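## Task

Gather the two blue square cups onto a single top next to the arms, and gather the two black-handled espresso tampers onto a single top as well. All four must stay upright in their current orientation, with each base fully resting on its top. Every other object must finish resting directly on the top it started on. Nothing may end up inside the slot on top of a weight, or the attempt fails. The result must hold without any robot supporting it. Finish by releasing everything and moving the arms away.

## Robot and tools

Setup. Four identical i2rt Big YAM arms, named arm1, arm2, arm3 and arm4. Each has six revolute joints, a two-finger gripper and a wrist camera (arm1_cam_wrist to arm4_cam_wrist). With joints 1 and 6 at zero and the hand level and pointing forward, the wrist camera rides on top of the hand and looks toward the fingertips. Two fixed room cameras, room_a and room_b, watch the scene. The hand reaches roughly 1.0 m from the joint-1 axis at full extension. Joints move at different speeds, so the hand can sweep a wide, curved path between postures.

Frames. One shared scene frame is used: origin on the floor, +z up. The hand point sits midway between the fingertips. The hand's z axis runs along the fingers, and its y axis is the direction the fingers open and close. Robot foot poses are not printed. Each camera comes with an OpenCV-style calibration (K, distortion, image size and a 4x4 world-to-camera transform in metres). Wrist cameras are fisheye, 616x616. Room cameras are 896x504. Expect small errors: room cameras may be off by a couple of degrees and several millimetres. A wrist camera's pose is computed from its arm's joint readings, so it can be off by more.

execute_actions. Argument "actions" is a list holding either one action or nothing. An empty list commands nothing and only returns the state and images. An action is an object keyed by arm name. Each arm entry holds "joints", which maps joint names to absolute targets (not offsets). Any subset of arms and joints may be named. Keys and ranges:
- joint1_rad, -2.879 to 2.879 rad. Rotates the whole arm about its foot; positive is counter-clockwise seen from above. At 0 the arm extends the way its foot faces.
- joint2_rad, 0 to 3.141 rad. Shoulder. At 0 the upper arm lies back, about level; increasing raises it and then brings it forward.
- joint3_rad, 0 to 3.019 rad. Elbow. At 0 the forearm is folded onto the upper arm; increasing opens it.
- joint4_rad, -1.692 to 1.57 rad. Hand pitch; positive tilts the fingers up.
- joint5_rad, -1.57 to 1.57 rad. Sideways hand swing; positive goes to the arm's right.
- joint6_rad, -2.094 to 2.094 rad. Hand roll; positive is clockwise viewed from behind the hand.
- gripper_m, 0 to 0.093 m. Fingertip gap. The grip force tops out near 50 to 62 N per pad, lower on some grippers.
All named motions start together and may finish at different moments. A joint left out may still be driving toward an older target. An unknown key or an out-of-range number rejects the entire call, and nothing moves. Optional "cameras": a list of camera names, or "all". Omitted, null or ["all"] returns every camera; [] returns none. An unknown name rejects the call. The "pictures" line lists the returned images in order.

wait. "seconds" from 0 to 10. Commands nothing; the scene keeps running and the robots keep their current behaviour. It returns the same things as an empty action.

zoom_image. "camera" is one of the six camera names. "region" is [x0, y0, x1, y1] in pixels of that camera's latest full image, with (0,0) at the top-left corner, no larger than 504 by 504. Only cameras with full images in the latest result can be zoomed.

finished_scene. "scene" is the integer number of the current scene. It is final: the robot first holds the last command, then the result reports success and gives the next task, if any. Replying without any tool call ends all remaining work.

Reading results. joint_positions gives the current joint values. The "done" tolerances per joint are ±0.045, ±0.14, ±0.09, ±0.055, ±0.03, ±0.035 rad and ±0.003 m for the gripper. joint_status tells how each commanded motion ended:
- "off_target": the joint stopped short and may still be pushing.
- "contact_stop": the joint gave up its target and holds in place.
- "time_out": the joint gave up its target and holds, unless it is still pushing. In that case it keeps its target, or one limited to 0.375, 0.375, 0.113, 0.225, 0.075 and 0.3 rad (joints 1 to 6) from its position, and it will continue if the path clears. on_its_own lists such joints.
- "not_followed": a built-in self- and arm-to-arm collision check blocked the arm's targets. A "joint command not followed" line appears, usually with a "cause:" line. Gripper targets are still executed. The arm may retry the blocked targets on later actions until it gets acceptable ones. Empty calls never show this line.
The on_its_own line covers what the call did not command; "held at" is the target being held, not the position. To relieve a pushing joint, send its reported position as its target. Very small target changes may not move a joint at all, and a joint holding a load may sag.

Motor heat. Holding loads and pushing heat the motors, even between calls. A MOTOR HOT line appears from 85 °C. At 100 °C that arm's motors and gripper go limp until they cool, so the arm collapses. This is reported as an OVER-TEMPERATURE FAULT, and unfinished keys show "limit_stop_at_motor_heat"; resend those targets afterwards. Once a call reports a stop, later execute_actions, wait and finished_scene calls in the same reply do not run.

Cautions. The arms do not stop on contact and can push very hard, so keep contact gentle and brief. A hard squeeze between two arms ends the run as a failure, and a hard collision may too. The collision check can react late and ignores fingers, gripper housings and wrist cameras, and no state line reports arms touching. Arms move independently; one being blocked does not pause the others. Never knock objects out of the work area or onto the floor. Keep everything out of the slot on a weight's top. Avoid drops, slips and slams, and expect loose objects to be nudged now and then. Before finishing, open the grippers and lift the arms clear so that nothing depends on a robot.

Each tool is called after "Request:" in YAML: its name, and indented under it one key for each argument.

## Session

Request:
execute_actions:
  actions:
    - {"arm1":{"joints":{"joint1_rad":1.4,"joint2_rad":1.6,"joint3_rad":1.5,"joint4_rad":-1.47,"joint5_rad":0,"joint6_rad":0}},"arm2":{"joints":{"joint1_rad":-1.8,"joint2_rad":1.8,"joint3_rad":1.5,"joint4_rad":-1.27,"joint5_rad":0,"joint6_rad":0}},"arm3":{"joints":{"joint1_rad":-2.0,"joint2_rad":1.8,"joint3_rad":1.5,"joint4_rad":-1.27,"joint5_rad":0,"joint6_rad":0}},"arm4":{"joints":{"joint1_rad":1.6,"joint2_rad":1.6,"joint3_rad":1.5,"joint4_rad":-1.47,"joint5_rad":0,"joint6_rad":0}}}

Scene clock: 2.67 s.
arm1.joint_positions: joint1_rad=+1.404 joint2_rad=+1.610 joint3_rad=+1.490 joint4_rad=-1.456 joint5_rad=+0.000 joint6_rad=-0.016 gripper_m=+0.094
arm1.joint_status: all done
arm1.hand: x=-1.9907 y=+0.4215 z=+1.0409 quat_wxyz=(+0.000, +0.995, +0.102, -0.001) (m; scene frame)
arm2.joint_positions: joint1_rad=-1.811 joint2_rad=+1.787 joint3_rad=+1.481 joint4_rad=-1.270 joint5_rad=-0.002 joint6_rad=-0.011 gripper_m=+0.095
arm2.joint_status: all done
arm2.hand: x=+0.0292 y=+1.1272 z=+0.8940 quat_wxyz=(-0.002, +0.515, -0.857, -0.006) (m; scene frame)
arm3.joint_positions: joint1_rad=-2.005 joint2_rad=+1.817 joint3_rad=+1.485 joint4_rad=-1.254 joint5_rad=+0.000 joint6_rad=+0.008 gripper_m=+0.094
arm3.joint_status: all done
arm3.hand: x=-0.1374 y=-1.0654 z=+0.8700 quat_wxyz=(+0.006, -0.905, -0.425, -0.008) (m; scene frame)
arm4.joint_positions: joint1_rad=+1.599 joint2_rad=+1.604 joint3_rad=+1.502 joint4_rad=-1.466 joint5_rad=-0.001 joint6_rad=+0.007 gripper_m=+0.094
arm4.joint_status: all done
arm4.hand: x=+1.9793 y=-0.3230 z=+1.0111 quat_wxyz=(-0.003, +0.207, -0.978, +0.003) (m; scene frame)
pictures: arm1_cam_wrist, arm2_cam_wrist, arm3_cam_wrist, arm4_cam_wrist, room_a, room_b
camera_calibration (this result's frames):
arm1_cam_wrist: T_world_to_cam=[[-0.20794, 0.97814, 0.00197259, -0.829383], [0.796838, 0.168227, 0.5803, 0.916622], [0.567283, 0.12224, -0.8144, 2.04975], [0, 0, 0, 1]] pos_world=[-2.06565, 0.406491, 1.13904]
arm2_cam_wrist: T_world_to_cam=[[0.880465, -0.474017, -0.00942158, 0.520517], [-0.38085, -0.718967, 0.581411, 0.305157], [-0.282373, -0.508324, -0.813555, 1.43254], [0, 0, 0, 1]] pos_world=[0.0624324, 1.19433, 0.992934]
arm3_cam_wrist: T_world_to_cam=[[-0.763798, 0.644979, 0.0247853, 0.559124], [0.530979, 0.606037, 0.592267, 0.207544], [0.366979, 0.465533, -0.80536, 1.36643], [0, 0, 0, 1]] pos_world=[-0.184593, -1.12252, 0.963685]
arm4_cam_wrist: T_world_to_cam=[[0.396511, -0.91802, 0.00419378, -1.08439], [-0.757343, -0.324522, 0.566672, 0.831527], [-0.518856, -0.227868, -0.823933, 1.91158], [0, 0, 0, 1]] pos_world=[2.05156, -0.290053, 1.10836]
Images, in order (width x height): arm1_cam_wrist 616x616, arm2_cam_wrist 616x616, arm3_cam_wrist 616x616, arm4_cam_wrist 616x616, room_a 896x504, room_b 896x504.

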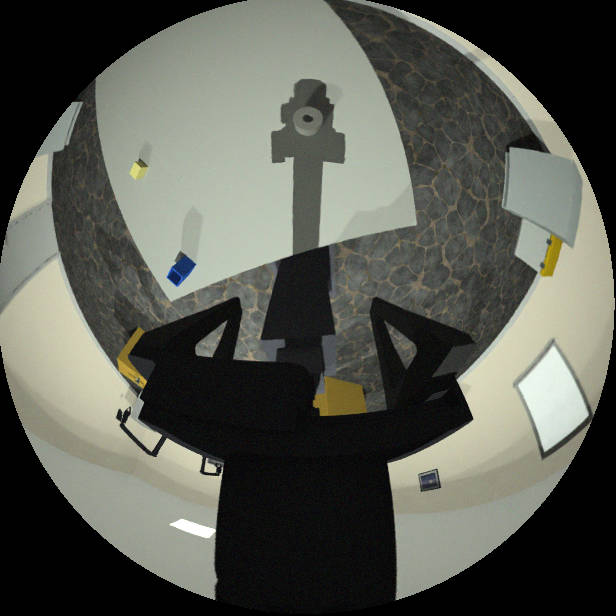

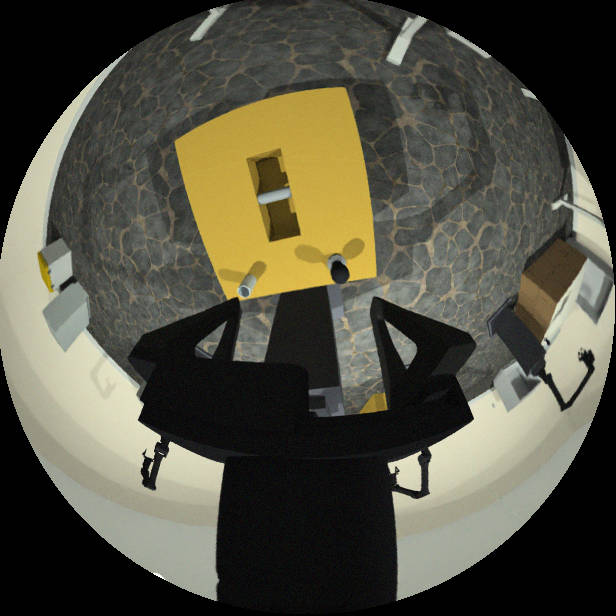

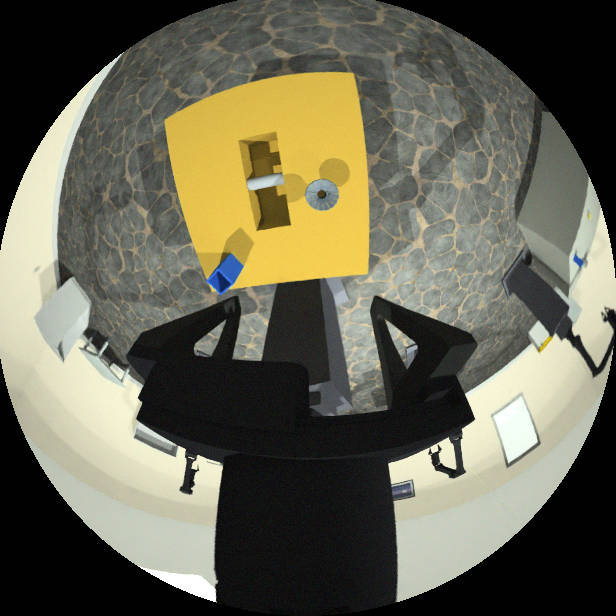

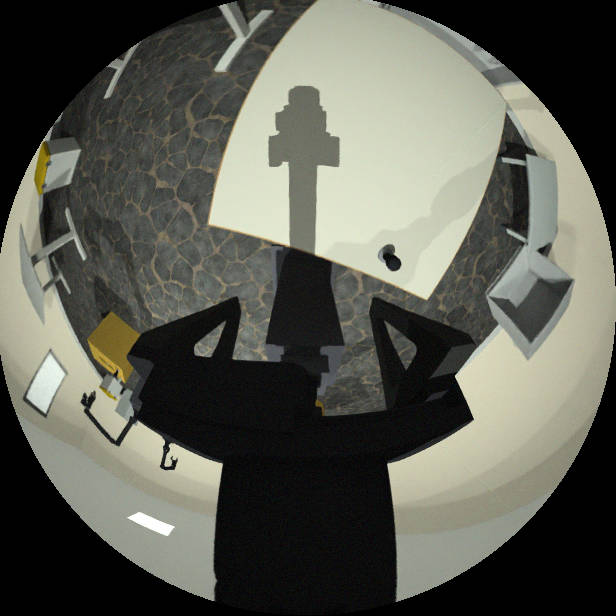

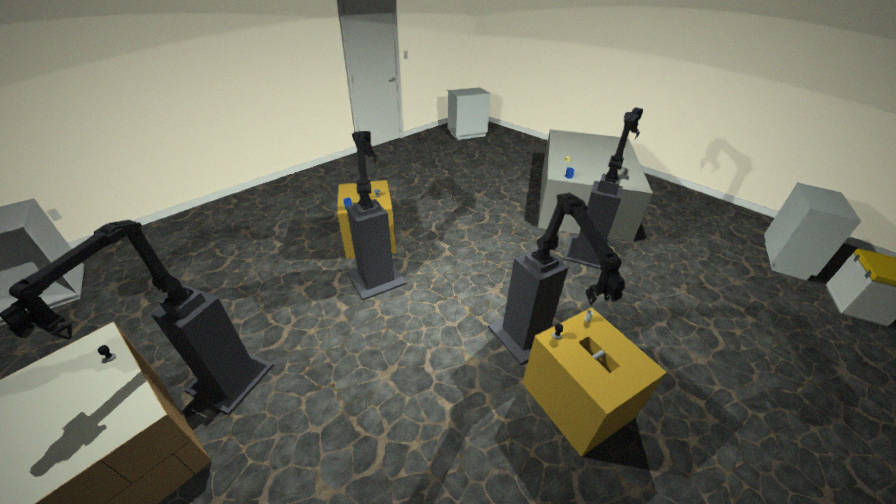

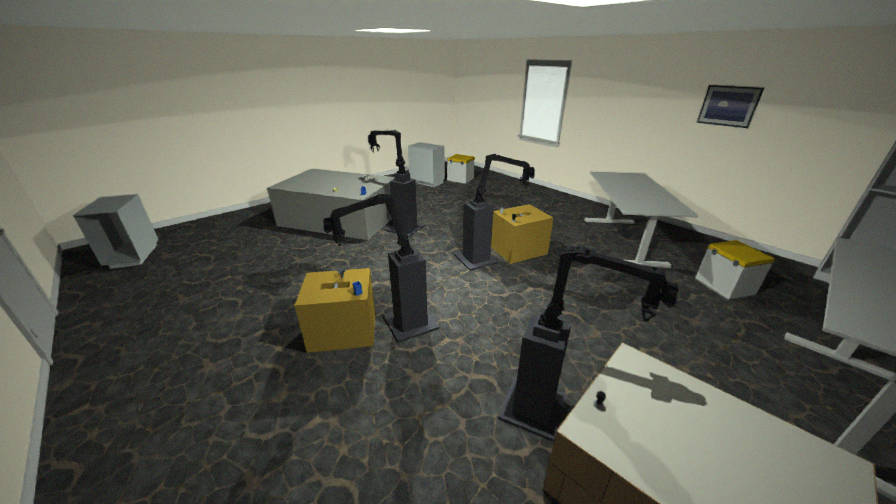

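Request:
execute_actions:
  actions:
    - {"arm1":{"joints":{"joint1_rad":2.31,"joint2_rad":2.03,"joint3_rad":1.33,"joint4_rad":-0.86}},"arm2":{"joints":{"joint1_rad":-2.0,"joint2_rad":1.82,"joint3_rad":1.0,"joint4_rad":-0.74}},"arm3":{"joints":{"joint1_rad":2.125,"joint2_rad":1.94,"joint3_rad":0.93,"joint4_rad":1.04}},"arm4":{"joints":{"joint1_rad":1.06,"joint2_rad":1.75,"joint3_rad":1.12,"joint4_rad":-0.92}}}
  cameras: ["arm1_cam_wrist","arm2_cam_wrist","arm4_cam_wrist"]

Scene clock: 7.07 s.
arm1.joint_positions: joint1_rad=+2.318 joint2_rad=+2.033 joint3_rad=+1.322 joint4_rad=-0.874 joint5_rad=+0.000 joint6_rad=-0.015 gripper_m=+0.094
arm1.joint_status: all done
arm1.hand: x=-1.7617 y=+0.0315 z=+0.7696 quat_wxyz=(-0.004, +0.848, +0.530, +0.003) (m; scene frame)
arm2.joint_positions: joint1_rad=-2.009 joint2_rad=+1.809 joint3_rad=+0.989 joint4_rad=-0.751 joint5_rad=+0.000 joint6_rad=-0.008 gripper_m=+0.095
arm2.joint_status: all done
arm2.hand: x=+0.0558 y=+0.9977 z=+0.7245 quat_wxyz=(-0.003, +0.426, -0.905, -0.007) (m; scene frame)
arm3.joint_positions: joint1_rad=+2.132 joint2_rad=+1.967 joint3_rad=+0.935 joint4_rad=+1.009 joint5_rad=-0.001 joint6_rad=+0.008 gripper_m=+0.094
arm3.joint_status: all done
arm3.hand: x=-0.0020 y=-0.0093 z=+0.8859 quat_wxyz=(-0.411, +0.575, -0.422, -0.568) (m; scene frame)
arm4.joint_positions: joint1_rad=+1.054 joint2_rad=+1.770 joint3_rad=+1.122 joint4_rad=-0.930 joint5_rad=+0.001 joint6_rad=+0.006 gripper_m=+0.094
arm4.joint_status: all done
arm4.hand: x=+2.0026 y=-0.5800 z=+0.8032 quat_wxyz=(+0.001, -0.064, -0.998, +0.004) (m; scene frame)
pictures: arm1_cam_wrist, arm2_cam_wrist, arm4_cam_wrist
camera_calibration (this result's frames):
arm1_cam_wrist: T_world_to_cam=[[-0.900934, 0.433901, 0.00691352, -1.60725], [0.354187, 0.726029, 0.589434, 0.152748], [0.250736, 0.53349, -0.807787, 1.1708], [0, 0, 0, 1]] pos_world=[-1.79569, -0.0381209, 0.866832]
arm2_cam_wrist: T_world_to_cam=[[0.768315, -0.639986, -0.0105013, 0.606737], [-0.517301, -0.630524, 0.578653, 0.242091], [-0.376951, -0.439155, -0.815506, 1.17401], [0, 0, 0, 1]] pos_world=[0.101612, 1.05652, 0.823695]
arm4_cam_wrist: T_world_to_cam=[[-0.136255, -0.990662, 0.00481379, -0.304432], [-0.812658, 0.114549, 0.571371, 1.24526], [-0.566587, 0.0739405, -0.820678, 1.96189], [0, 0, 0, 1]] pos_world=[2.08207, -0.589296, 0.900035]
Images, in order (width x height): arm1_cam_wrist 616x616, arm2_cam_wrist 616x616, arm4_cam_wrist 616x616.

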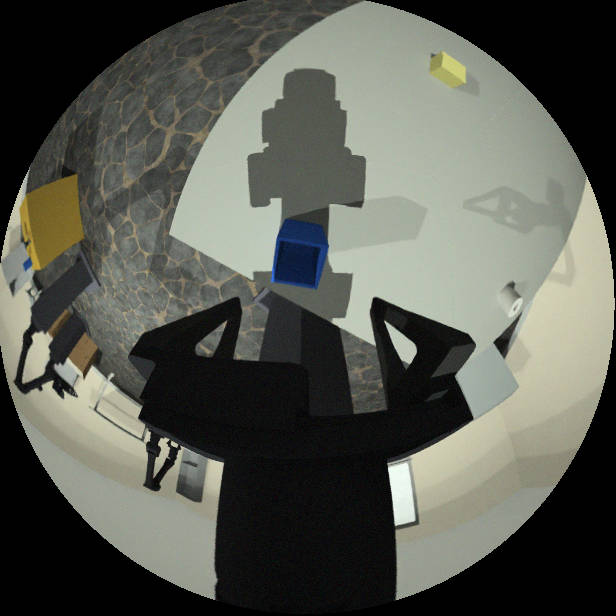

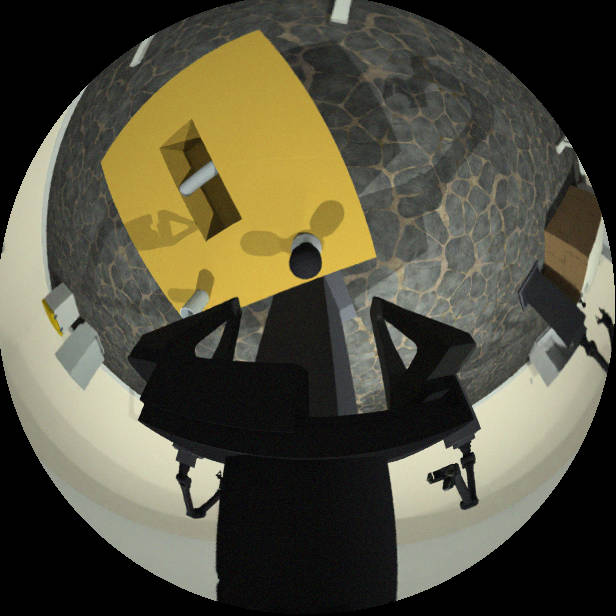

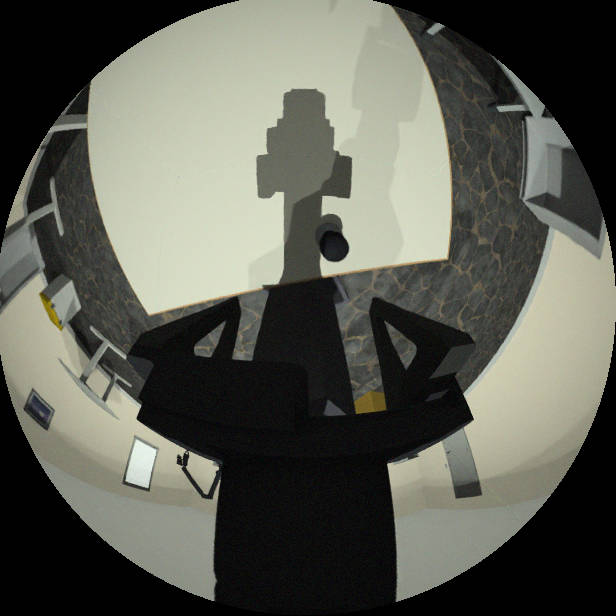

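Request:
execute_actions:
  actions:
    - {"arm1":{"joints":{"joint1_rad":2.325,"joint2_rad":2.25,"joint3_rad":1.32,"joint4_rad":-0.62}},"arm2":{"joints":{"joint2_rad":2.13,"joint3_rad":0.97,"joint4_rad":-0.40}},"arm4":{"joints":{"joint1_rad":0.97,"joint2_rad":2.125,"joint3_rad":1.065,"joint4_rad":-0.485}}}
  cameras: ["arm1_cam_wrist","arm2_cam_wrist","arm4_cam_wrist"]

Scene clock: 9.33 s.
arm1.joint_positions: joint1_rad=+2.318 joint2_rad=+2.254 joint3_rad=+1.308 joint4_rad=-0.635 joint5_rad=+0.000 joint6_rad=-0.015 gripper_m=+0.094
arm1.joint_status: all done
arm1.hand: x=-1.7611 y=+0.0341 z=+0.6511 quat_wxyz=(-0.003, +0.848, +0.530, +0.001) (m; scene frame)
arm2.joint_positions: joint1_rad=-2.009 joint2_rad=+2.133 joint3_rad=+0.958 joint4_rad=-0.411 joint5_rad=+0.000 joint6_rad=-0.008 gripper_m=+0.095
arm2.joint_status: all done
arm2.hand: x=+0.0477 y=+0.9899 z=+0.5836 quat_wxyz=(+0.003, +0.426, -0.905, -0.004) (m; scene frame)
arm3.joint_positions: joint1_rad=+2.132 joint2_rad=+1.967 joint3_rad=+0.935 joint4_rad=+1.009 joint5_rad=-0.001 joint6_rad=+0.008 gripper_m=+0.094
arm3.joint_status: not commanded
arm3.hand: x=-0.0020 y=-0.0093 z=+0.8859 quat_wxyz=(-0.411, +0.575, -0.422, -0.568) (m; scene frame)
arm4.joint_positions: joint1_rad=+0.968 joint2_rad=+2.133 joint3_rad=+1.061 joint4_rad=-0.494 joint5_rad=+0.000 joint6_rad=+0.006 gripper_m=+0.094
arm4.joint_status: all done
arm4.hand: x=+1.9960 y=-0.6203 z=+0.6249 quat_wxyz=(-0.005, -0.106, -0.994, +0.004) (m; scene frame)
pictures: arm1_cam_wrist, arm2_cam_wrist, arm4_cam_wrist
camera_calibration (this result's frames):
arm1_cam_wrist: T_world_to_cam=[[-0.900931, 0.433906, 0.00699033, -1.60704], [0.355187, 0.728037, 0.586349, 0.224208], [0.249331, 0.530742, -0.810029, 1.07263], [0, 0, 0, 1]] pos_world=[-1.79491, -0.0352186, 0.748634]
arm2_cam_wrist: T_world_to_cam=[[0.768302, -0.64, -0.0105549, 0.606636], [-0.51177, -0.624102, 0.590413, 0.301048], [-0.384452, -0.448214, -0.807032, 1.05703], [0, 0, 0, 1]] pos_world=[0.0943641, 1.04991, 0.681716]
arm4_cam_wrist: T_world_to_cam=[[-0.220648, -0.975349, 0.0029477, -0.165313], [-0.806904, 0.184238, 0.561214, 1.38445], [-0.547923, 0.121452, -0.827665, 1.81128], [0, 0, 0, 1]] pos_world=[2.07309, -0.636291, 0.722651]
Images, in order (width x height): arm1_cam_wrist 616x616, arm2_cam_wrist 616x616, arm4_cam_wrist 616x616.

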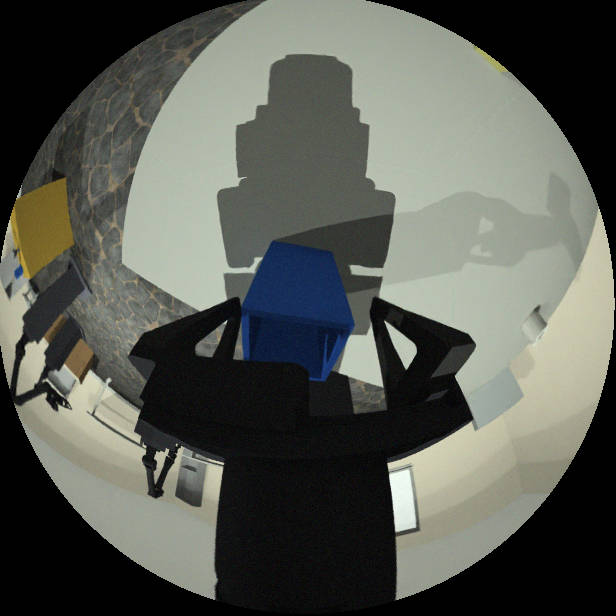

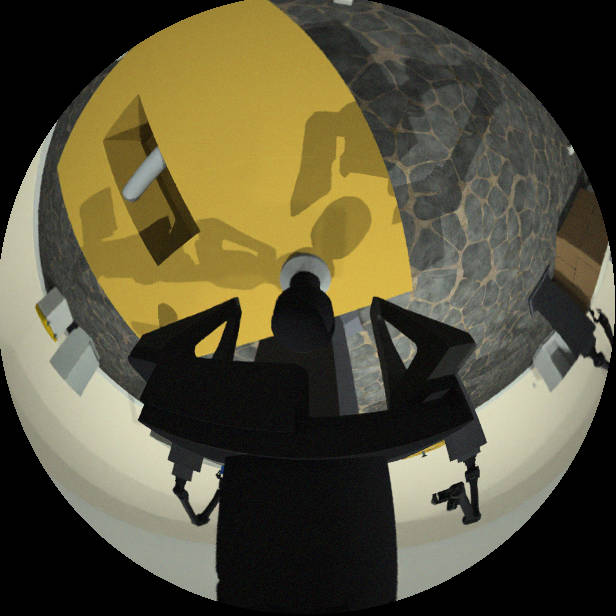

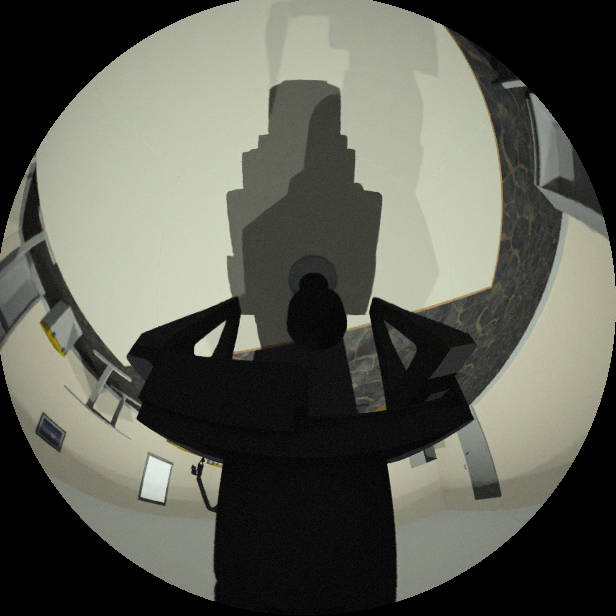

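Request:
execute_actions:
  actions:
    - {"arm1":{"joints":{"gripper_m":0}},"arm2":{"joints":{"joint2_rad":2.19,"joint3_rad":0.93,"joint4_rad":-0.33}},"arm4":{"joints":{"joint1_rad":0.95,"joint2_rad":2.195,"joint3_rad":1.02,"joint4_rad":-0.405}}}
  cameras: []

Request:
execute_actions:
  actions:
    - {"arm2":{"joints":{"gripper_m":0}},"arm4":{"joints":{"gripper_m":0}}}
  cameras: []

Scene clock: 11.53 s.
arm1.joint_positions: joint1_rad=+2.318 joint2_rad=+2.254 joint3_rad=+1.308 joint4_rad=-0.634 joint5_rad=+0.000 joint6_rad=-0.014 gripper_m=+0.052
arm1.joint_status: gripper_m off_target (ended at +0.052, target +0.000)
arm1.hand: x=-1.7611 y=+0.0340 z=+0.6511 quat_wxyz=(-0.003, +0.848, +0.530, +0.001) (m; scene frame)
arm2.joint_positions: joint1_rad=-2.009 joint2_rad=+2.171 joint3_rad=+0.928 joint4_rad=-0.341 joint5_rad=+0.000 joint6_rad=-0.008 gripper_m=+0.095
arm2.joint_status: all done
arm2.hand: x=+0.0388 y=+0.9797 z=+0.5640 quat_wxyz=(+0.003, +0.426, -0.905, -0.004) (m; scene frame)
arm3.joint_positions: joint1_rad=+2.132 joint2_rad=+1.967 joint3_rad=+0.935 joint4_rad=+1.009 joint5_rad=-0.001 joint6_rad=+0.008 gripper_m=+0.094
arm3.joint_status: not commanded
arm3.hand: x=-0.0020 y=-0.0093 z=+0.8859 quat_wxyz=(-0.411, +0.575, -0.422, -0.568) (m; scene frame)
arm4.joint_positions: joint1_rad=+0.964 joint2_rad=+2.176 joint3_rad=+1.027 joint4_rad=-0.415 joint5_rad=+0.000 joint6_rad=+0.006 gripper_m=+0.094
arm4.joint_status: all done
arm4.hand: x=+1.9816 y=-0.6196 z=+0.6001 quat_wxyz=(-0.006, -0.109, -0.994, +0.004) (m; scene frame)
pictures: none
No camera images: the call's "cameras" was empty. Leave "cameras" out to get every camera's image.

Scene clock: 12.27 s.
arm1.joint_positions: joint1_rad=+2.318 joint2_rad=+2.254 joint3_rad=+1.308 joint4_rad=-0.634 joint5_rad=+0.000 joint6_rad=-0.014 gripper_m=+0.052
arm1.joint_status: not commanded
arm1.hand: x=-1.7611 y=+0.0340 z=+0.6511 quat_wxyz=(-0.003, +0.848, +0.530, +0.001) (m; scene frame)
arm2.joint_positions: joint1_rad=-2.009 joint2_rad=+2.171 joint3_rad=+0.928 joint4_rad=-0.341 joint5_rad=-0.002 joint6_rad=-0.008 gripper_m=+0.045
arm2.joint_status: gripper_m off_target (ended at +0.045, target +0.000)
arm2.hand: x=+0.0385 y=+0.9802 z=+0.5640 quat_wxyz=(+0.003, +0.426, -0.904, -0.005) (m; scene frame)
arm3.joint_positions: joint1_rad=+2.132 joint2_rad=+1.967 joint3_rad=+0.935 joint4_rad=+1.009 joint5_rad=-0.001 joint6_rad=+0.008 gripper_m=+0.094
arm3.joint_status: not commanded
arm3.hand: x=-0.0020 y=-0.0093 z=+0.8859 quat_wxyz=(-0.411, +0.575, -0.422, -0.568) (m; scene frame)
arm4.joint_positions: joint1_rad=+0.961 joint2_rad=+2.176 joint3_rad=+1.027 joint4_rad=-0.415 joint5_rad=+0.002 joint6_rad=+0.006 gripper_m=+0.045
arm4.joint_status: gripper_m off_target (ended at +0.045, target +0.000)
arm4.hand: x=+1.9815 y=-0.6209 z=+0.6001 quat_wxyz=(-0.006, -0.110, -0.994, +0.005) (m; scene frame)
pictures: none
No camera images: the call's "cameras" was empty. Leave "cameras" out to get every camera's image.

Request:
execute_actions:
  actions:
    - {"arm1":{"joints":{"joint2_rad":1.89,"joint3_rad":1.5,"joint4_rad":-1.18}},"arm2":{"joints":{"joint2_rad":1.8,"joint3_rad":1.2,"joint4_rad":-0.97}},"arm4":{"joints":{"joint2_rad":1.8,"joint3_rad":1.25,"joint4_rad":-1.02}}}
  cameras: []

Request:
execute_actions:
  actions:
    - {"arm1":{"joints":{"joint1_rad":0,"joint3_rad":1.82,"joint4_rad":-1.47,"joint6_rad":1.57}},"arm2":{"joints":{"joint1_rad":2.14,"joint2_rad":1.89,"joint3_rad":1.82,"joint4_rad":-1.46,"joint6_rad":1.57}},"arm4":{"joints":{"joint1_rad":-1.0,"joint2_rad":1.89,"joint3_rad":1.82,"joint4_rad":-1.46,"joint6_rad":1.57}}}
  cameras: ["arm3_cam_wrist"]

Scene clock: 14.60 s.
arm1.joint_positions: joint1_rad=+2.318 joint2_rad=+1.876 joint3_rad=+1.494 joint4_rad=-1.166 joint5_rad=+0.000 joint6_rad=-0.014 gripper_m=+0.052
arm1.joint_status: all done
arm1.hand: x=-1.7709 y=+0.0117 z=+0.9082 quat_wxyz=(+0.005, +0.848, +0.530, -0.012) (m; scene frame)
arm2.joint_positions: joint1_rad=-2.009 joint2_rad=+1.801 joint3_rad=+1.179 joint4_rad=-0.964 joint5_rad=-0.002 joint6_rad=-0.008 gripper_m=+0.045
arm2.joint_status: all done
arm2.hand: x=+0.0830 y=+1.0301 z=+0.7829 quat_wxyz=(+0.004, +0.426, -0.904, -0.005) (m; scene frame)
arm3.joint_positions: joint1_rad=+2.132 joint2_rad=+1.967 joint3_rad=+0.935 joint4_rad=+1.009 joint5_rad=-0.001 joint6_rad=+0.008 gripper_m=+0.094
arm3.joint_status: not commanded
arm3.hand: x=-0.0020 y=-0.0093 z=+0.8859 quat_wxyz=(-0.411, +0.575, -0.422, -0.568) (m; scene frame)
arm4.joint_positions: joint1_rad=+0.961 joint2_rad=+1.798 joint3_rad=+1.235 joint4_rad=-1.013 joint5_rad=+0.002 joint6_rad=+0.006 gripper_m=+0.045
arm4.joint_status: all done
arm4.hand: x=+2.0233 y=-0.6286 z=+0.8261 quat_wxyz=(+0.000, -0.110, -0.994, +0.004) (m; scene frame)
pictures: none
No camera images: the call's "cameras" was empty. Leave "cameras" out to get every camera's image.

Scene clock: 17.80 s.
arm1.joint_positions: joint1_rad=-0.009 joint2_rad=+1.884 joint3_rad=+1.803 joint4_rad=-1.456 joint5_rad=+0.001 joint6_rad=+1.553 gripper_m=+0.052
arm1.joint_status: all done
arm1.hand: x=-1.7167 y=+1.0685 z=+1.0166 quat_wxyz=(+0.006, +0.181, -0.983, -0.017) (m; scene frame)
arm2.joint_positions: joint1_rad=+2.151 joint2_rad=+1.920 joint3_rad=+1.792 joint4_rad=-1.451 joint5_rad=-0.003 joint6_rad=+1.560 gripper_m=+0.045
arm2.joint_status: all done
arm2.hand: x=-0.0398 y=+0.0975 z=+0.9219 quat_wxyz=(-0.012, +0.986, +0.165, +0.002) (m; scene frame)
arm3.joint_positions: joint1_rad=+2.132 joint2_rad=+1.967 joint3_rad=+0.935 joint4_rad=+1.009 joint5_rad=-0.001 joint6_rad=+0.008 gripper_m=+0.094
arm3.joint_status: not commanded
arm3.hand: x=-0.0020 y=-0.0093 z=+0.8859 quat_wxyz=(-0.411, +0.575, -0.422, -0.568) (m; scene frame)
arm4.joint_positions: joint1_rad=-1.009 joint2_rad=+1.924 joint3_rad=+1.786 joint4_rad=-1.451 joint5_rad=+0.002 joint6_rad=+1.562 gripper_m=+0.045
arm4.joint_status: all done
arm4.hand: x=+1.1984 y=-1.0041 z=+0.9539 quat_wxyz=(+0.006, -0.955, +0.298, -0.005) (m; scene frame)
pictures: arm3_cam_wrist
camera_calibration (this result's frames):
arm3_cam_wrist: T_world_to_cam=[[0.957836, 0.286956, -0.0143451, 0.0157367], [0.158211, -0.568455, -0.807359, 0.714473], [-0.239831, 0.771048, -0.589887, 0.648692], [0, 0, 0, 1]] pos_world=[0.027466, -0.0985425, 0.959716]
Images, in order (width x height): arm3_cam_wrist 616x616.

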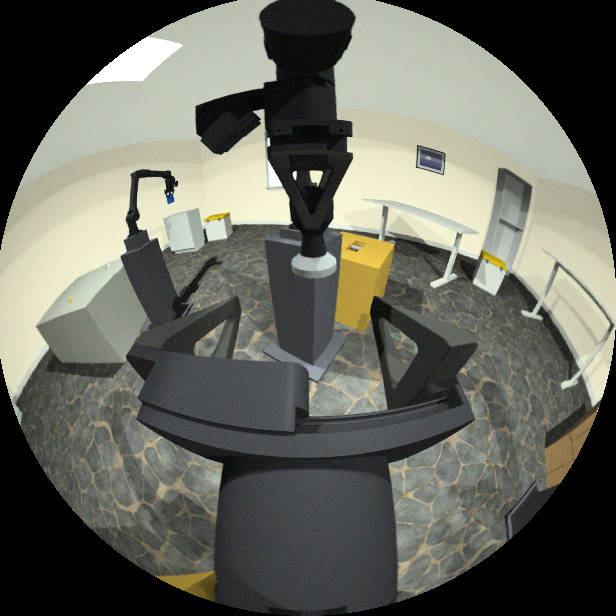

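Target z≈.88, r≈.787.

Request:
execute_actions:
  actions:
    - {"arm3":{"joints":{"joint1_rad":2.115,"joint2_rad":2.165,"joint3_rad":1.34,"joint4_rad":0.85}}}
  cameras: ["arm3_cam_wrist"]

Scene clock: 19.43 s.
arm1.joint_positions: joint1_rad=-0.009 joint2_rad=+1.884 joint3_rad=+1.803 joint4_rad=-1.456 joint5_rad=+0.001 joint6_rad=+1.553 gripper_m=+0.052
arm1.joint_status: not commanded
arm1.hand: x=-1.7167 y=+1.0685 z=+1.0166 quat_wxyz=(+0.006, +0.181, -0.983, -0.017) (m; scene frame)
arm2.joint_positions: joint1_rad=+2.151 joint2_rad=+1.920 joint3_rad=+1.792 joint4_rad=-1.451 joint5_rad=-0.003 joint6_rad=+1.560 gripper_m=+0.045
arm2.joint_status: not commanded
arm2.hand: x=-0.0398 y=+0.0975 z=+0.9219 quat_wxyz=(-0.012, +0.986, +0.165, +0.002) (m; scene frame)
arm3.joint_positions: joint1_rad=+2.121 joint2_rad=+2.181 joint3_rad=+1.306 joint4_rad=+0.862 joint5_rad=-0.001 joint6_rad=+0.008 gripper_m=+0.094
arm3.joint_status: all done
arm3.hand: x=-0.0281 y=+0.1008 z=+0.8721 quat_wxyz=(-0.416, +0.570, -0.423, -0.569) (m; scene frame)
arm4.joint_positions: joint1_rad=-1.009 joint2_rad=+1.924 joint3_rad=+1.786 joint4_rad=-1.451 joint5_rad=+0.002 joint6_rad=+1.562 gripper_m=+0.045
arm4.joint_status: not commanded
arm4.hand: x=+1.1984 y=-1.0041 z=+0.9539 quat_wxyz=(+0.006, -0.955, +0.298, -0.005) (m; scene frame)
pictures: arm3_cam_wrist
camera_calibration (this result's frames):
arm3_cam_wrist: T_world_to_cam=[[0.960904, 0.276496, -0.0146056, 0.0103565], [0.149494, -0.562491, -0.813176, 0.774272], [-0.233055, 0.779201, -0.581835, 0.541691], [0, 0, 0, 1]] pos_world=[0.000543308, 0.0105714, 0.944946]
Images, in order (width x height): arm3_cam_wrist 616x616.

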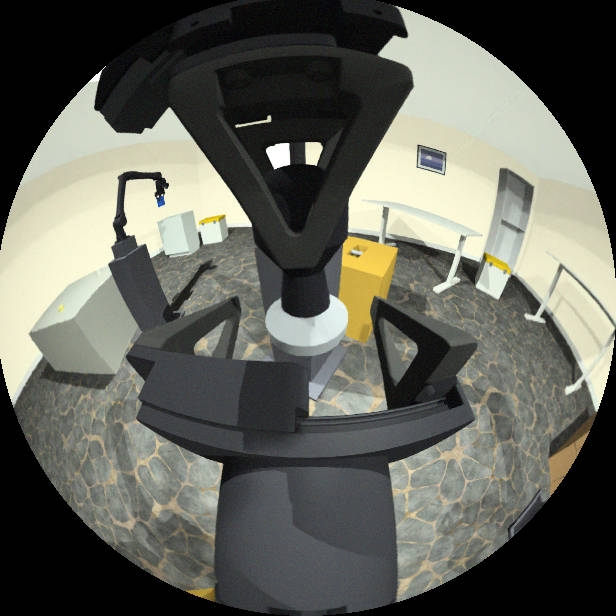

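Request:
execute_actions:
  actions:
    - {"arm3":{"joints":{"joint4_rad":0.925}}}
  cameras: []

Request:
execute_actions:
  actions:
    - {"arm3":{"joints":{"gripper_m":0}}}
  cameras: []

Request:
execute_actions:
  actions:
    - {"arm2":{"joints":{"gripper_m":0.064}}}
  cameras: []

Request:
execute_actions:
  actions:
    - {"arm2":{"joints":{"joint2_rad":1.68,"joint4_rad":-1.67}}}
  cameras: []

Request:
execute_actions:
  actions:
    - {"arm3":{"joints":{"joint1_rad":-1.9,"joint2_rad":1.94,"joint3_rad":1.1,"joint4_rad":0.88}},"arm2":{"joints":{"joint1_rad":0.36,"joint2_rad":1.6,"joint3_rad":0.77,"joint4_rad":0.87,"joint6_rad":0,"gripper_m":0.093}},"arm1":{"joints":{"joint1_rad":-1.8}}}
  cameras: []

Request:
execute_actions:
  actions:
    - {"arm3":{"joints":{"joint2_rad":2.82,"joint3_rad":1.85,"joint4_rad":1.07}},"arm4":{"joints":{"joint1_rad":-1.865}}}
  cameras: ["arm3_cam_wrist","arm2_cam_wrist"]

Scene clock: 21.63 s.
arm1.joint_positions: joint1_rad=-0.009 joint2_rad=+1.884 joint3_rad=+1.803 joint4_rad=-1.456 joint5_rad=+0.001 joint6_rad=+1.553 gripper_m=+0.052
arm1.joint_status: not commanded
arm1.hand: x=-1.7167 y=+1.0685 z=+1.0166 quat_wxyz=(+0.006, +0.181, -0.983, -0.017) (m; scene frame)
arm2.joint_positions: joint1_rad=+2.151 joint2_rad=+1.920 joint3_rad=+1.792 joint4_rad=-1.451 joint5_rad=-0.003 joint6_rad=+1.560 gripper_m=+0.045
arm2.joint_status: not commanded
arm2.hand: x=-0.0398 y=+0.0975 z=+0.9219 quat_wxyz=(-0.012, +0.986, +0.165, +0.002) (m; scene frame)
arm3.joint_positions: joint1_rad=+2.121 joint2_rad=+2.181 joint3_rad=+1.306 joint4_rad=+0.896 joint5_rad=-0.001 joint6_rad=+0.008 gripper_m=+0.094
arm3.joint_status: all done
arm3.hand: x=-0.0281 y=+0.1008 z=+0.8806 quat_wxyz=(-0.423, +0.560, -0.416, -0.578) (m; scene frame)
arm4.joint_positions: joint1_rad=-1.009 joint2_rad=+1.924 joint3_rad=+1.786 joint4_rad=-1.451 joint5_rad=+0.002 joint6_rad=+1.562 gripper_m=+0.045
arm4.joint_status: not commanded
arm4.hand: x=+1.1984 y=-1.0041 z=+0.9539 quat_wxyz=(+0.006, -0.955, +0.298, -0.005) (m; scene frame)
pictures: none
No camera images: the call's "cameras" was empty. Leave "cameras" out to get every camera's image.

Scene clock: 22.37 s.
arm1.joint_positions: joint1_rad=-0.009 joint2_rad=+1.884 joint3_rad=+1.803 joint4_rad=-1.456 joint5_rad=+0.001 joint6_rad=+1.553 gripper_m=+0.052
arm1.joint_status: not commanded
arm1.hand: x=-1.7167 y=+1.0685 z=+1.0166 quat_wxyz=(+0.006, +0.181, -0.983, -0.017) (m; scene frame)
arm2.joint_positions: joint1_rad=+2.151 joint2_rad=+1.920 joint3_rad=+1.792 joint4_rad=-1.451 joint5_rad=-0.001 joint6_rad=+1.560 gripper_m=+0.045
arm2.joint_status: not commanded
arm2.hand: x=-0.0401 y=+0.0974 z=+0.9219 quat_wxyz=(-0.011, +0.986, +0.164, +0.002) (m; scene frame)
arm3.joint_positions: joint1_rad=+2.121 joint2_rad=+2.181 joint3_rad=+1.306 joint4_rad=+0.896 joint5_rad=+0.000 joint6_rad=+0.008 gripper_m=+0.050
arm3.joint_status: gripper_m off_target (ended at +0.050, target +0.000)
arm3.hand: x=-0.0279 y=+0.1008 z=+0.8806 quat_wxyz=(-0.424, +0.560, -0.416, -0.578) (m; scene frame)
arm4.joint_positions: joint1_rad=-1.009 joint2_rad=+1.924 joint3_rad=+1.786 joint4_rad=-1.451 joint5_rad=+0.002 joint6_rad=+1.562 gripper_m=+0.045
arm4.joint_status: not commanded
arm4.hand: x=+1.1984 y=-1.0041 z=+0.9539 quat_wxyz=(+0.006, -0.955, +0.298, -0.005) (m; scene frame)
pictures: none
No camera images: the call's "cameras" was empty. Leave "cameras" out to get every camera's image.

Scene clock: 23.00 s.
arm1.joint_positions: joint1_rad=-0.009 joint2_rad=+1.884 joint3_rad=+1.803 joint4_rad=-1.456 joint5_rad=+0.001 joint6_rad=+1.553 gripper_m=+0.052
arm1.joint_status: not commanded
arm1.hand: x=-1.7167 y=+1.0685 z=+1.0166 quat_wxyz=(+0.006, +0.181, -0.983, -0.017) (m; scene frame)
arm2.joint_positions: joint1_rad=+2.151 joint2_rad=+1.917 joint3_rad=+1.792 joint4_rad=-1.451 joint5_rad=-0.001 joint6_rad=+1.561 gripper_m=+0.064
arm2.joint_status: all done
arm2.hand: x=-0.0402 y=+0.0976 z=+0.9238 quat_wxyz=(-0.010, +0.986, +0.164, +0.002) (m; scene frame)
arm3.joint_positions: joint1_rad=+2.121 joint2_rad=+2.183 joint3_rad=+1.306 joint4_rad=+0.896 joint5_rad=+0.000 joint6_rad=+0.008 gripper_m=+0.050
arm3.joint_status: not commanded
arm3.hand: x=-0.0279 y=+0.1008 z=+0.8792 quat_wxyz=(-0.424, +0.560, -0.416, -0.578) (m; scene frame)
arm4.joint_positions: joint1_rad=-1.009 joint2_rad=+1.924 joint3_rad=+1.786 joint4_rad=-1.451 joint5_rad=+0.002 joint6_rad=+1.562 gripper_m=+0.045
arm4.joint_status: not commanded
arm4.hand: x=+1.1984 y=-1.0041 z=+0.9539 quat_wxyz=(+0.006, -0.955, +0.298, -0.005) (m; scene frame)
pictures: none
No camera images: the call's "cameras" was empty. Leave "cameras" out to get every camera's image.

Scene clock: 24.20 s.
arm1.joint_positions: joint1_rad=-0.009 joint2_rad=+1.884 joint3_rad=+1.803 joint4_rad=-1.456 joint5_rad=+0.001 joint6_rad=+1.553 gripper_m=+0.052
arm1.joint_status: not commanded
arm1.hand: x=-1.7167 y=+1.0685 z=+1.0166 quat_wxyz=(+0.006, +0.181, -0.983, -0.017) (m; scene frame)
arm2.joint_positions: joint1_rad=+2.151 joint2_rad=+1.658 joint3_rad=+1.801 joint4_rad=-1.664 joint5_rad=-0.001 joint6_rad=+1.561 gripper_m=+0.064
arm2.joint_status: all done
arm2.hand: x=-0.0652 y=+0.1705 z=+1.0652 quat_wxyz=(+0.017, +0.986, +0.164, +0.006) (m; scene frame)
arm3.joint_positions: joint1_rad=+2.121 joint2_rad=+2.183 joint3_rad=+1.306 joint4_rad=+0.896 joint5_rad=+0.000 joint6_rad=+0.008 gripper_m=+0.050
arm3.joint_status: not commanded
arm3.hand: x=-0.0279 y=+0.1008 z=+0.8789 quat_wxyz=(-0.424, +0.560, -0.416, -0.577) (m; scene frame)
arm4.joint_positions: joint1_rad=-1.009 joint2_rad=+1.924 joint3_rad=+1.786 joint4_rad=-1.451 joint5_rad=+0.002 joint6_rad=+1.562 gripper_m=+0.045
arm4.joint_status: not commanded
arm4.hand: x=+1.1984 y=-1.0041 z=+0.9539 quat_wxyz=(+0.006, -0.955, +0.298, -0.005) (m; scene frame)
pictures: none
No camera images: the call's "cameras" was empty. Leave "cameras" out to get every camera's image.

Scene clock: 27.53 s.
arm1.joint_positions: joint1_rad=-1.810 joint2_rad=+1.884 joint3_rad=+1.803 joint4_rad=-1.456 joint5_rad=+0.001 joint6_rad=+1.553 gripper_m=+0.052
arm1.joint_status: all done
arm1.hand: x=-0.9286 y=+0.5789 z=+1.0122 quat_wxyz=(-0.010, -0.658, -0.753, -0.009) (m; scene frame)
arm2.joint_positions: joint1_rad=+0.358 joint2_rad=+1.602 joint3_rad=+0.768 joint4_rad=+0.851 joint5_rad=-0.001 joint6_rad=+0.010 gripper_m=+0.093
arm2.joint_status: all done
arm2.hand: x=-0.8276 y=+0.5995 z=+0.9885 quat_wxyz=(+0.034, +0.701, +0.037, -0.712) (m; scene frame)
arm3.joint_positions: joint1_rad=-1.901 joint2_rad=+1.975 joint3_rad=+1.091 joint4_rad=+0.876 joint5_rad=+0.002 joint6_rad=+0.008 gripper_m=+0.050
arm3.joint_status: all done
arm3.hand: x=-0.1934 y=-1.2527 z=+0.9122 quat_wxyz=(-0.334, -0.627, -0.336, +0.618) (m; scene frame)
arm4.joint_positions: joint1_rad=-1.009 joint2_rad=+1.924 joint3_rad=+1.786 joint4_rad=-1.451 joint5_rad=+0.002 joint6_rad=+1.562 gripper_m=+0.045
arm4.joint_status: not commanded
arm4.hand: x=+1.1984 y=-1.0041 z=+0.9539 quat_wxyz=(+0.006, -0.955, +0.298, -0.005) (m; scene frame)
pictures: none
No camera images: the call's "cameras" was empty. Leave "cameras" out to get every camera's image.

Scene clock: 29.40 s.
arm1.joint_positions: joint1_rad=-1.810 joint2_rad=+1.884 joint3_rad=+1.803 joint4_rad=-1.456 joint5_rad=+0.001 joint6_rad=+1.553 gripper_m=+0.052
arm1.joint_status: not commanded
arm1.hand: x=-0.9286 y=+0.5789 z=+1.0122 quat_wxyz=(-0.010, -0.658, -0.753, -0.009) (m; scene frame)
arm2.joint_positions: joint1_rad=+0.358 joint2_rad=+1.602 joint3_rad=+0.768 joint4_rad=+0.851 joint5_rad=-0.001 joint6_rad=+0.010 gripper_m=+0.093
arm2.joint_status: not commanded
arm2.hand: x=-0.8276 y=+0.5995 z=+0.9885 quat_wxyz=(+0.034, +0.701, +0.037, -0.712) (m; scene frame)
arm3.joint_positions: joint1_rad=-1.901 joint2_rad=+2.876 joint3_rad=+1.799 joint4_rad=+1.030 joint5_rad=+0.002 joint6_rad=+0.008 gripper_m=+0.050
arm3.joint_status: all done
arm3.hand: x=-0.2541 y=-1.3429 z=+0.5737 quat_wxyz=(-0.328, -0.639, -0.343, +0.605) (m; scene frame)
arm4.joint_positions: joint1_rad=-1.874 joint2_rad=+1.924 joint3_rad=+1.786 joint4_rad=-1.451 joint5_rad=+0.002 joint6_rad=+1.562 gripper_m=+0.045
arm4.joint_status: all done
arm4.hand: x=+0.9510 y=-0.5751 z=+0.9496 quat_wxyz=(+0.006, -0.742, +0.671, -0.010) (m; scene frame)
pictures: arm2_cam_wrist, arm3_cam_wrist
camera_calibration (this result's frames):
arm2_cam_wrist: T_world_to_cam=[[-0.100569, 0.99493, 0.000164851, -0.676306], [0.573321, 0.0580875, -0.817269, 1.25088], [-0.813135, -0.0820974, -0.576256, 0.0699021], [0, 0, 0, 1]] pos_world=[-0.72833, 0.605956, 1.0627]
arm3_cam_wrist: T_world_to_cam=[[-0.82355, 0.567145, -0.010555, 0.556829], [0.357424, 0.504386, -0.78603, 1.2233], [-0.440469, -0.651108, -0.618098, -0.512257], [0, 0, 0, 1]] pos_world=[-0.204293, -1.26635, 0.650805]
Images, in order (width x height): arm2_cam_wrist 616x616, arm3_cam_wrist 616x616.

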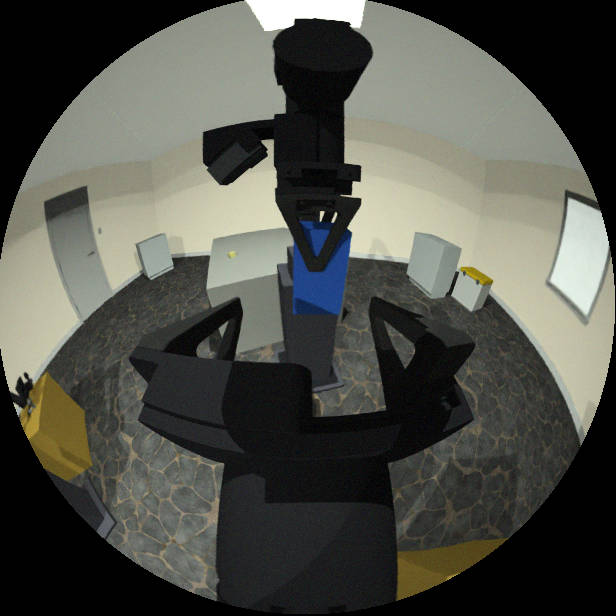

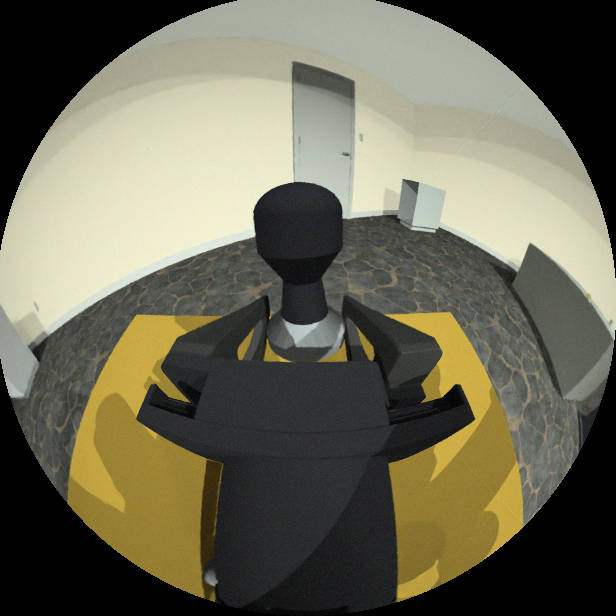

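Request:
execute_actions:
  actions:
    - {"arm3":{"joints":{"joint2_rad":2.97,"joint3_rad":1.89,"joint4_rad":1.13}},"arm2":{"joints":{"joint1_rad":0.335,"joint2_rad":1.885,"joint3_rad":1.12,"joint4_rad":0.80}}}
  cameras: ["arm3_cam_wrist","arm2_cam_wrist"]

Scene clock: 31.10 s.
arm1.joint_positions: joint1_rad=-1.810 joint2_rad=+1.884 joint3_rad=+1.803 joint4_rad=-1.456 joint5_rad=+0.001 joint6_rad=+1.553 gripper_m=+0.052
arm1.joint_status: not commanded
arm1.hand: x=-0.9286 y=+0.5789 z=+1.0122 quat_wxyz=(-0.010, -0.658, -0.753, -0.009) (m; scene frame)
arm2.joint_positions: joint1_rad=+0.346 joint2_rad=+1.876 joint3_rad=+1.081 joint4_rad=+0.804 joint5_rad=-0.001 joint6_rad=+0.010 gripper_m=+0.093
arm2.joint_status: all done
arm2.hand: x=-0.9375 y=+0.5975 z=+0.9610 quat_wxyz=(+0.029, +0.704, +0.032, -0.709) (m; scene frame)
arm3.joint_positions: joint1_rad=-1.901 joint2_rad=+2.975 joint3_rad=+1.858 joint4_rad=+1.105 joint5_rad=-0.001 joint6_rad=-0.001 gripper_m=+0.050
arm3.joint_status: all done
arm3.hand: x=-0.2472 y=-1.3328 z=+0.5372 quat_wxyz=(-0.332, -0.627, -0.341, +0.617) (m; scene frame)
arm4.joint_positions: joint1_rad=-1.874 joint2_rad=+1.924 joint3_rad=+1.786 joint4_rad=-1.451 joint5_rad=+0.002 joint6_rad=+1.562 gripper_m=+0.045
arm4.joint_status: not commanded
arm4.hand: x=+0.9510 y=-0.5751 z=+0.9496 quat_wxyz=(+0.006, -0.742, +0.671, -0.010) (m; scene frame)
pictures: arm2_cam_wrist, arm3_cam_wrist
camera_calibration (this result's frames):
arm2_cam_wrist: T_world_to_cam=[[-0.0886782, 0.99606, 0.000173714, -0.674957], [0.58033, 0.0518079, -0.812732, 1.2976], [-0.809539, -0.0719708, -0.582638, -0.0320474], [0, 0, 0, 1]] pos_world=[-0.838832, 0.602765, 1.03604]
arm3_cam_wrist: T_world_to_cam=[[-0.825268, 0.564735, -0.00259013, 0.548506], [0.335117, 0.486018, -0.807145, 1.16836], [-0.454564, -0.666979, -0.590347, -0.564812], [0, 0, 0, 1]] pos_world=[-0.195616, -1.25432, 0.611022]
Images, in order (width x height): arm2_cam_wrist 616x616, arm3_cam_wrist 616x616.

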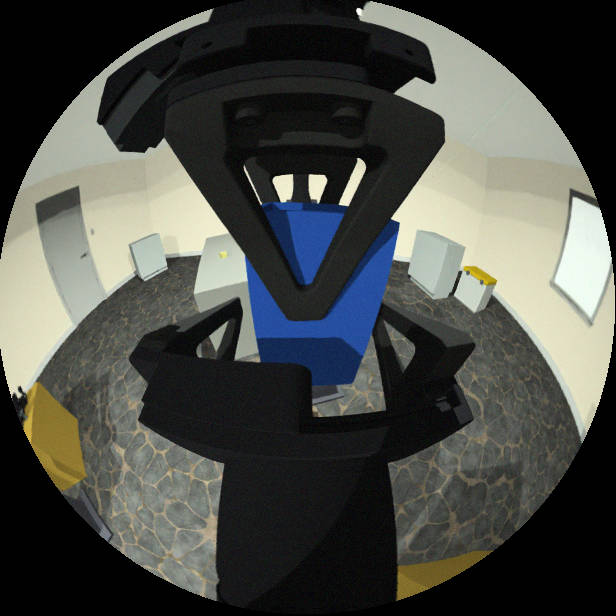

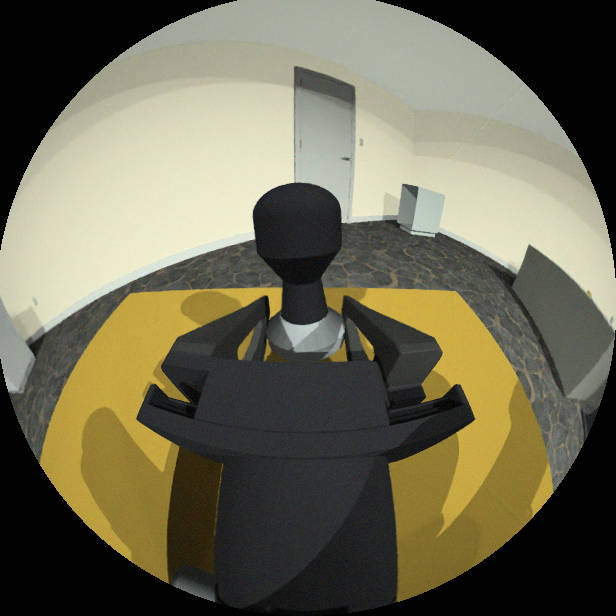

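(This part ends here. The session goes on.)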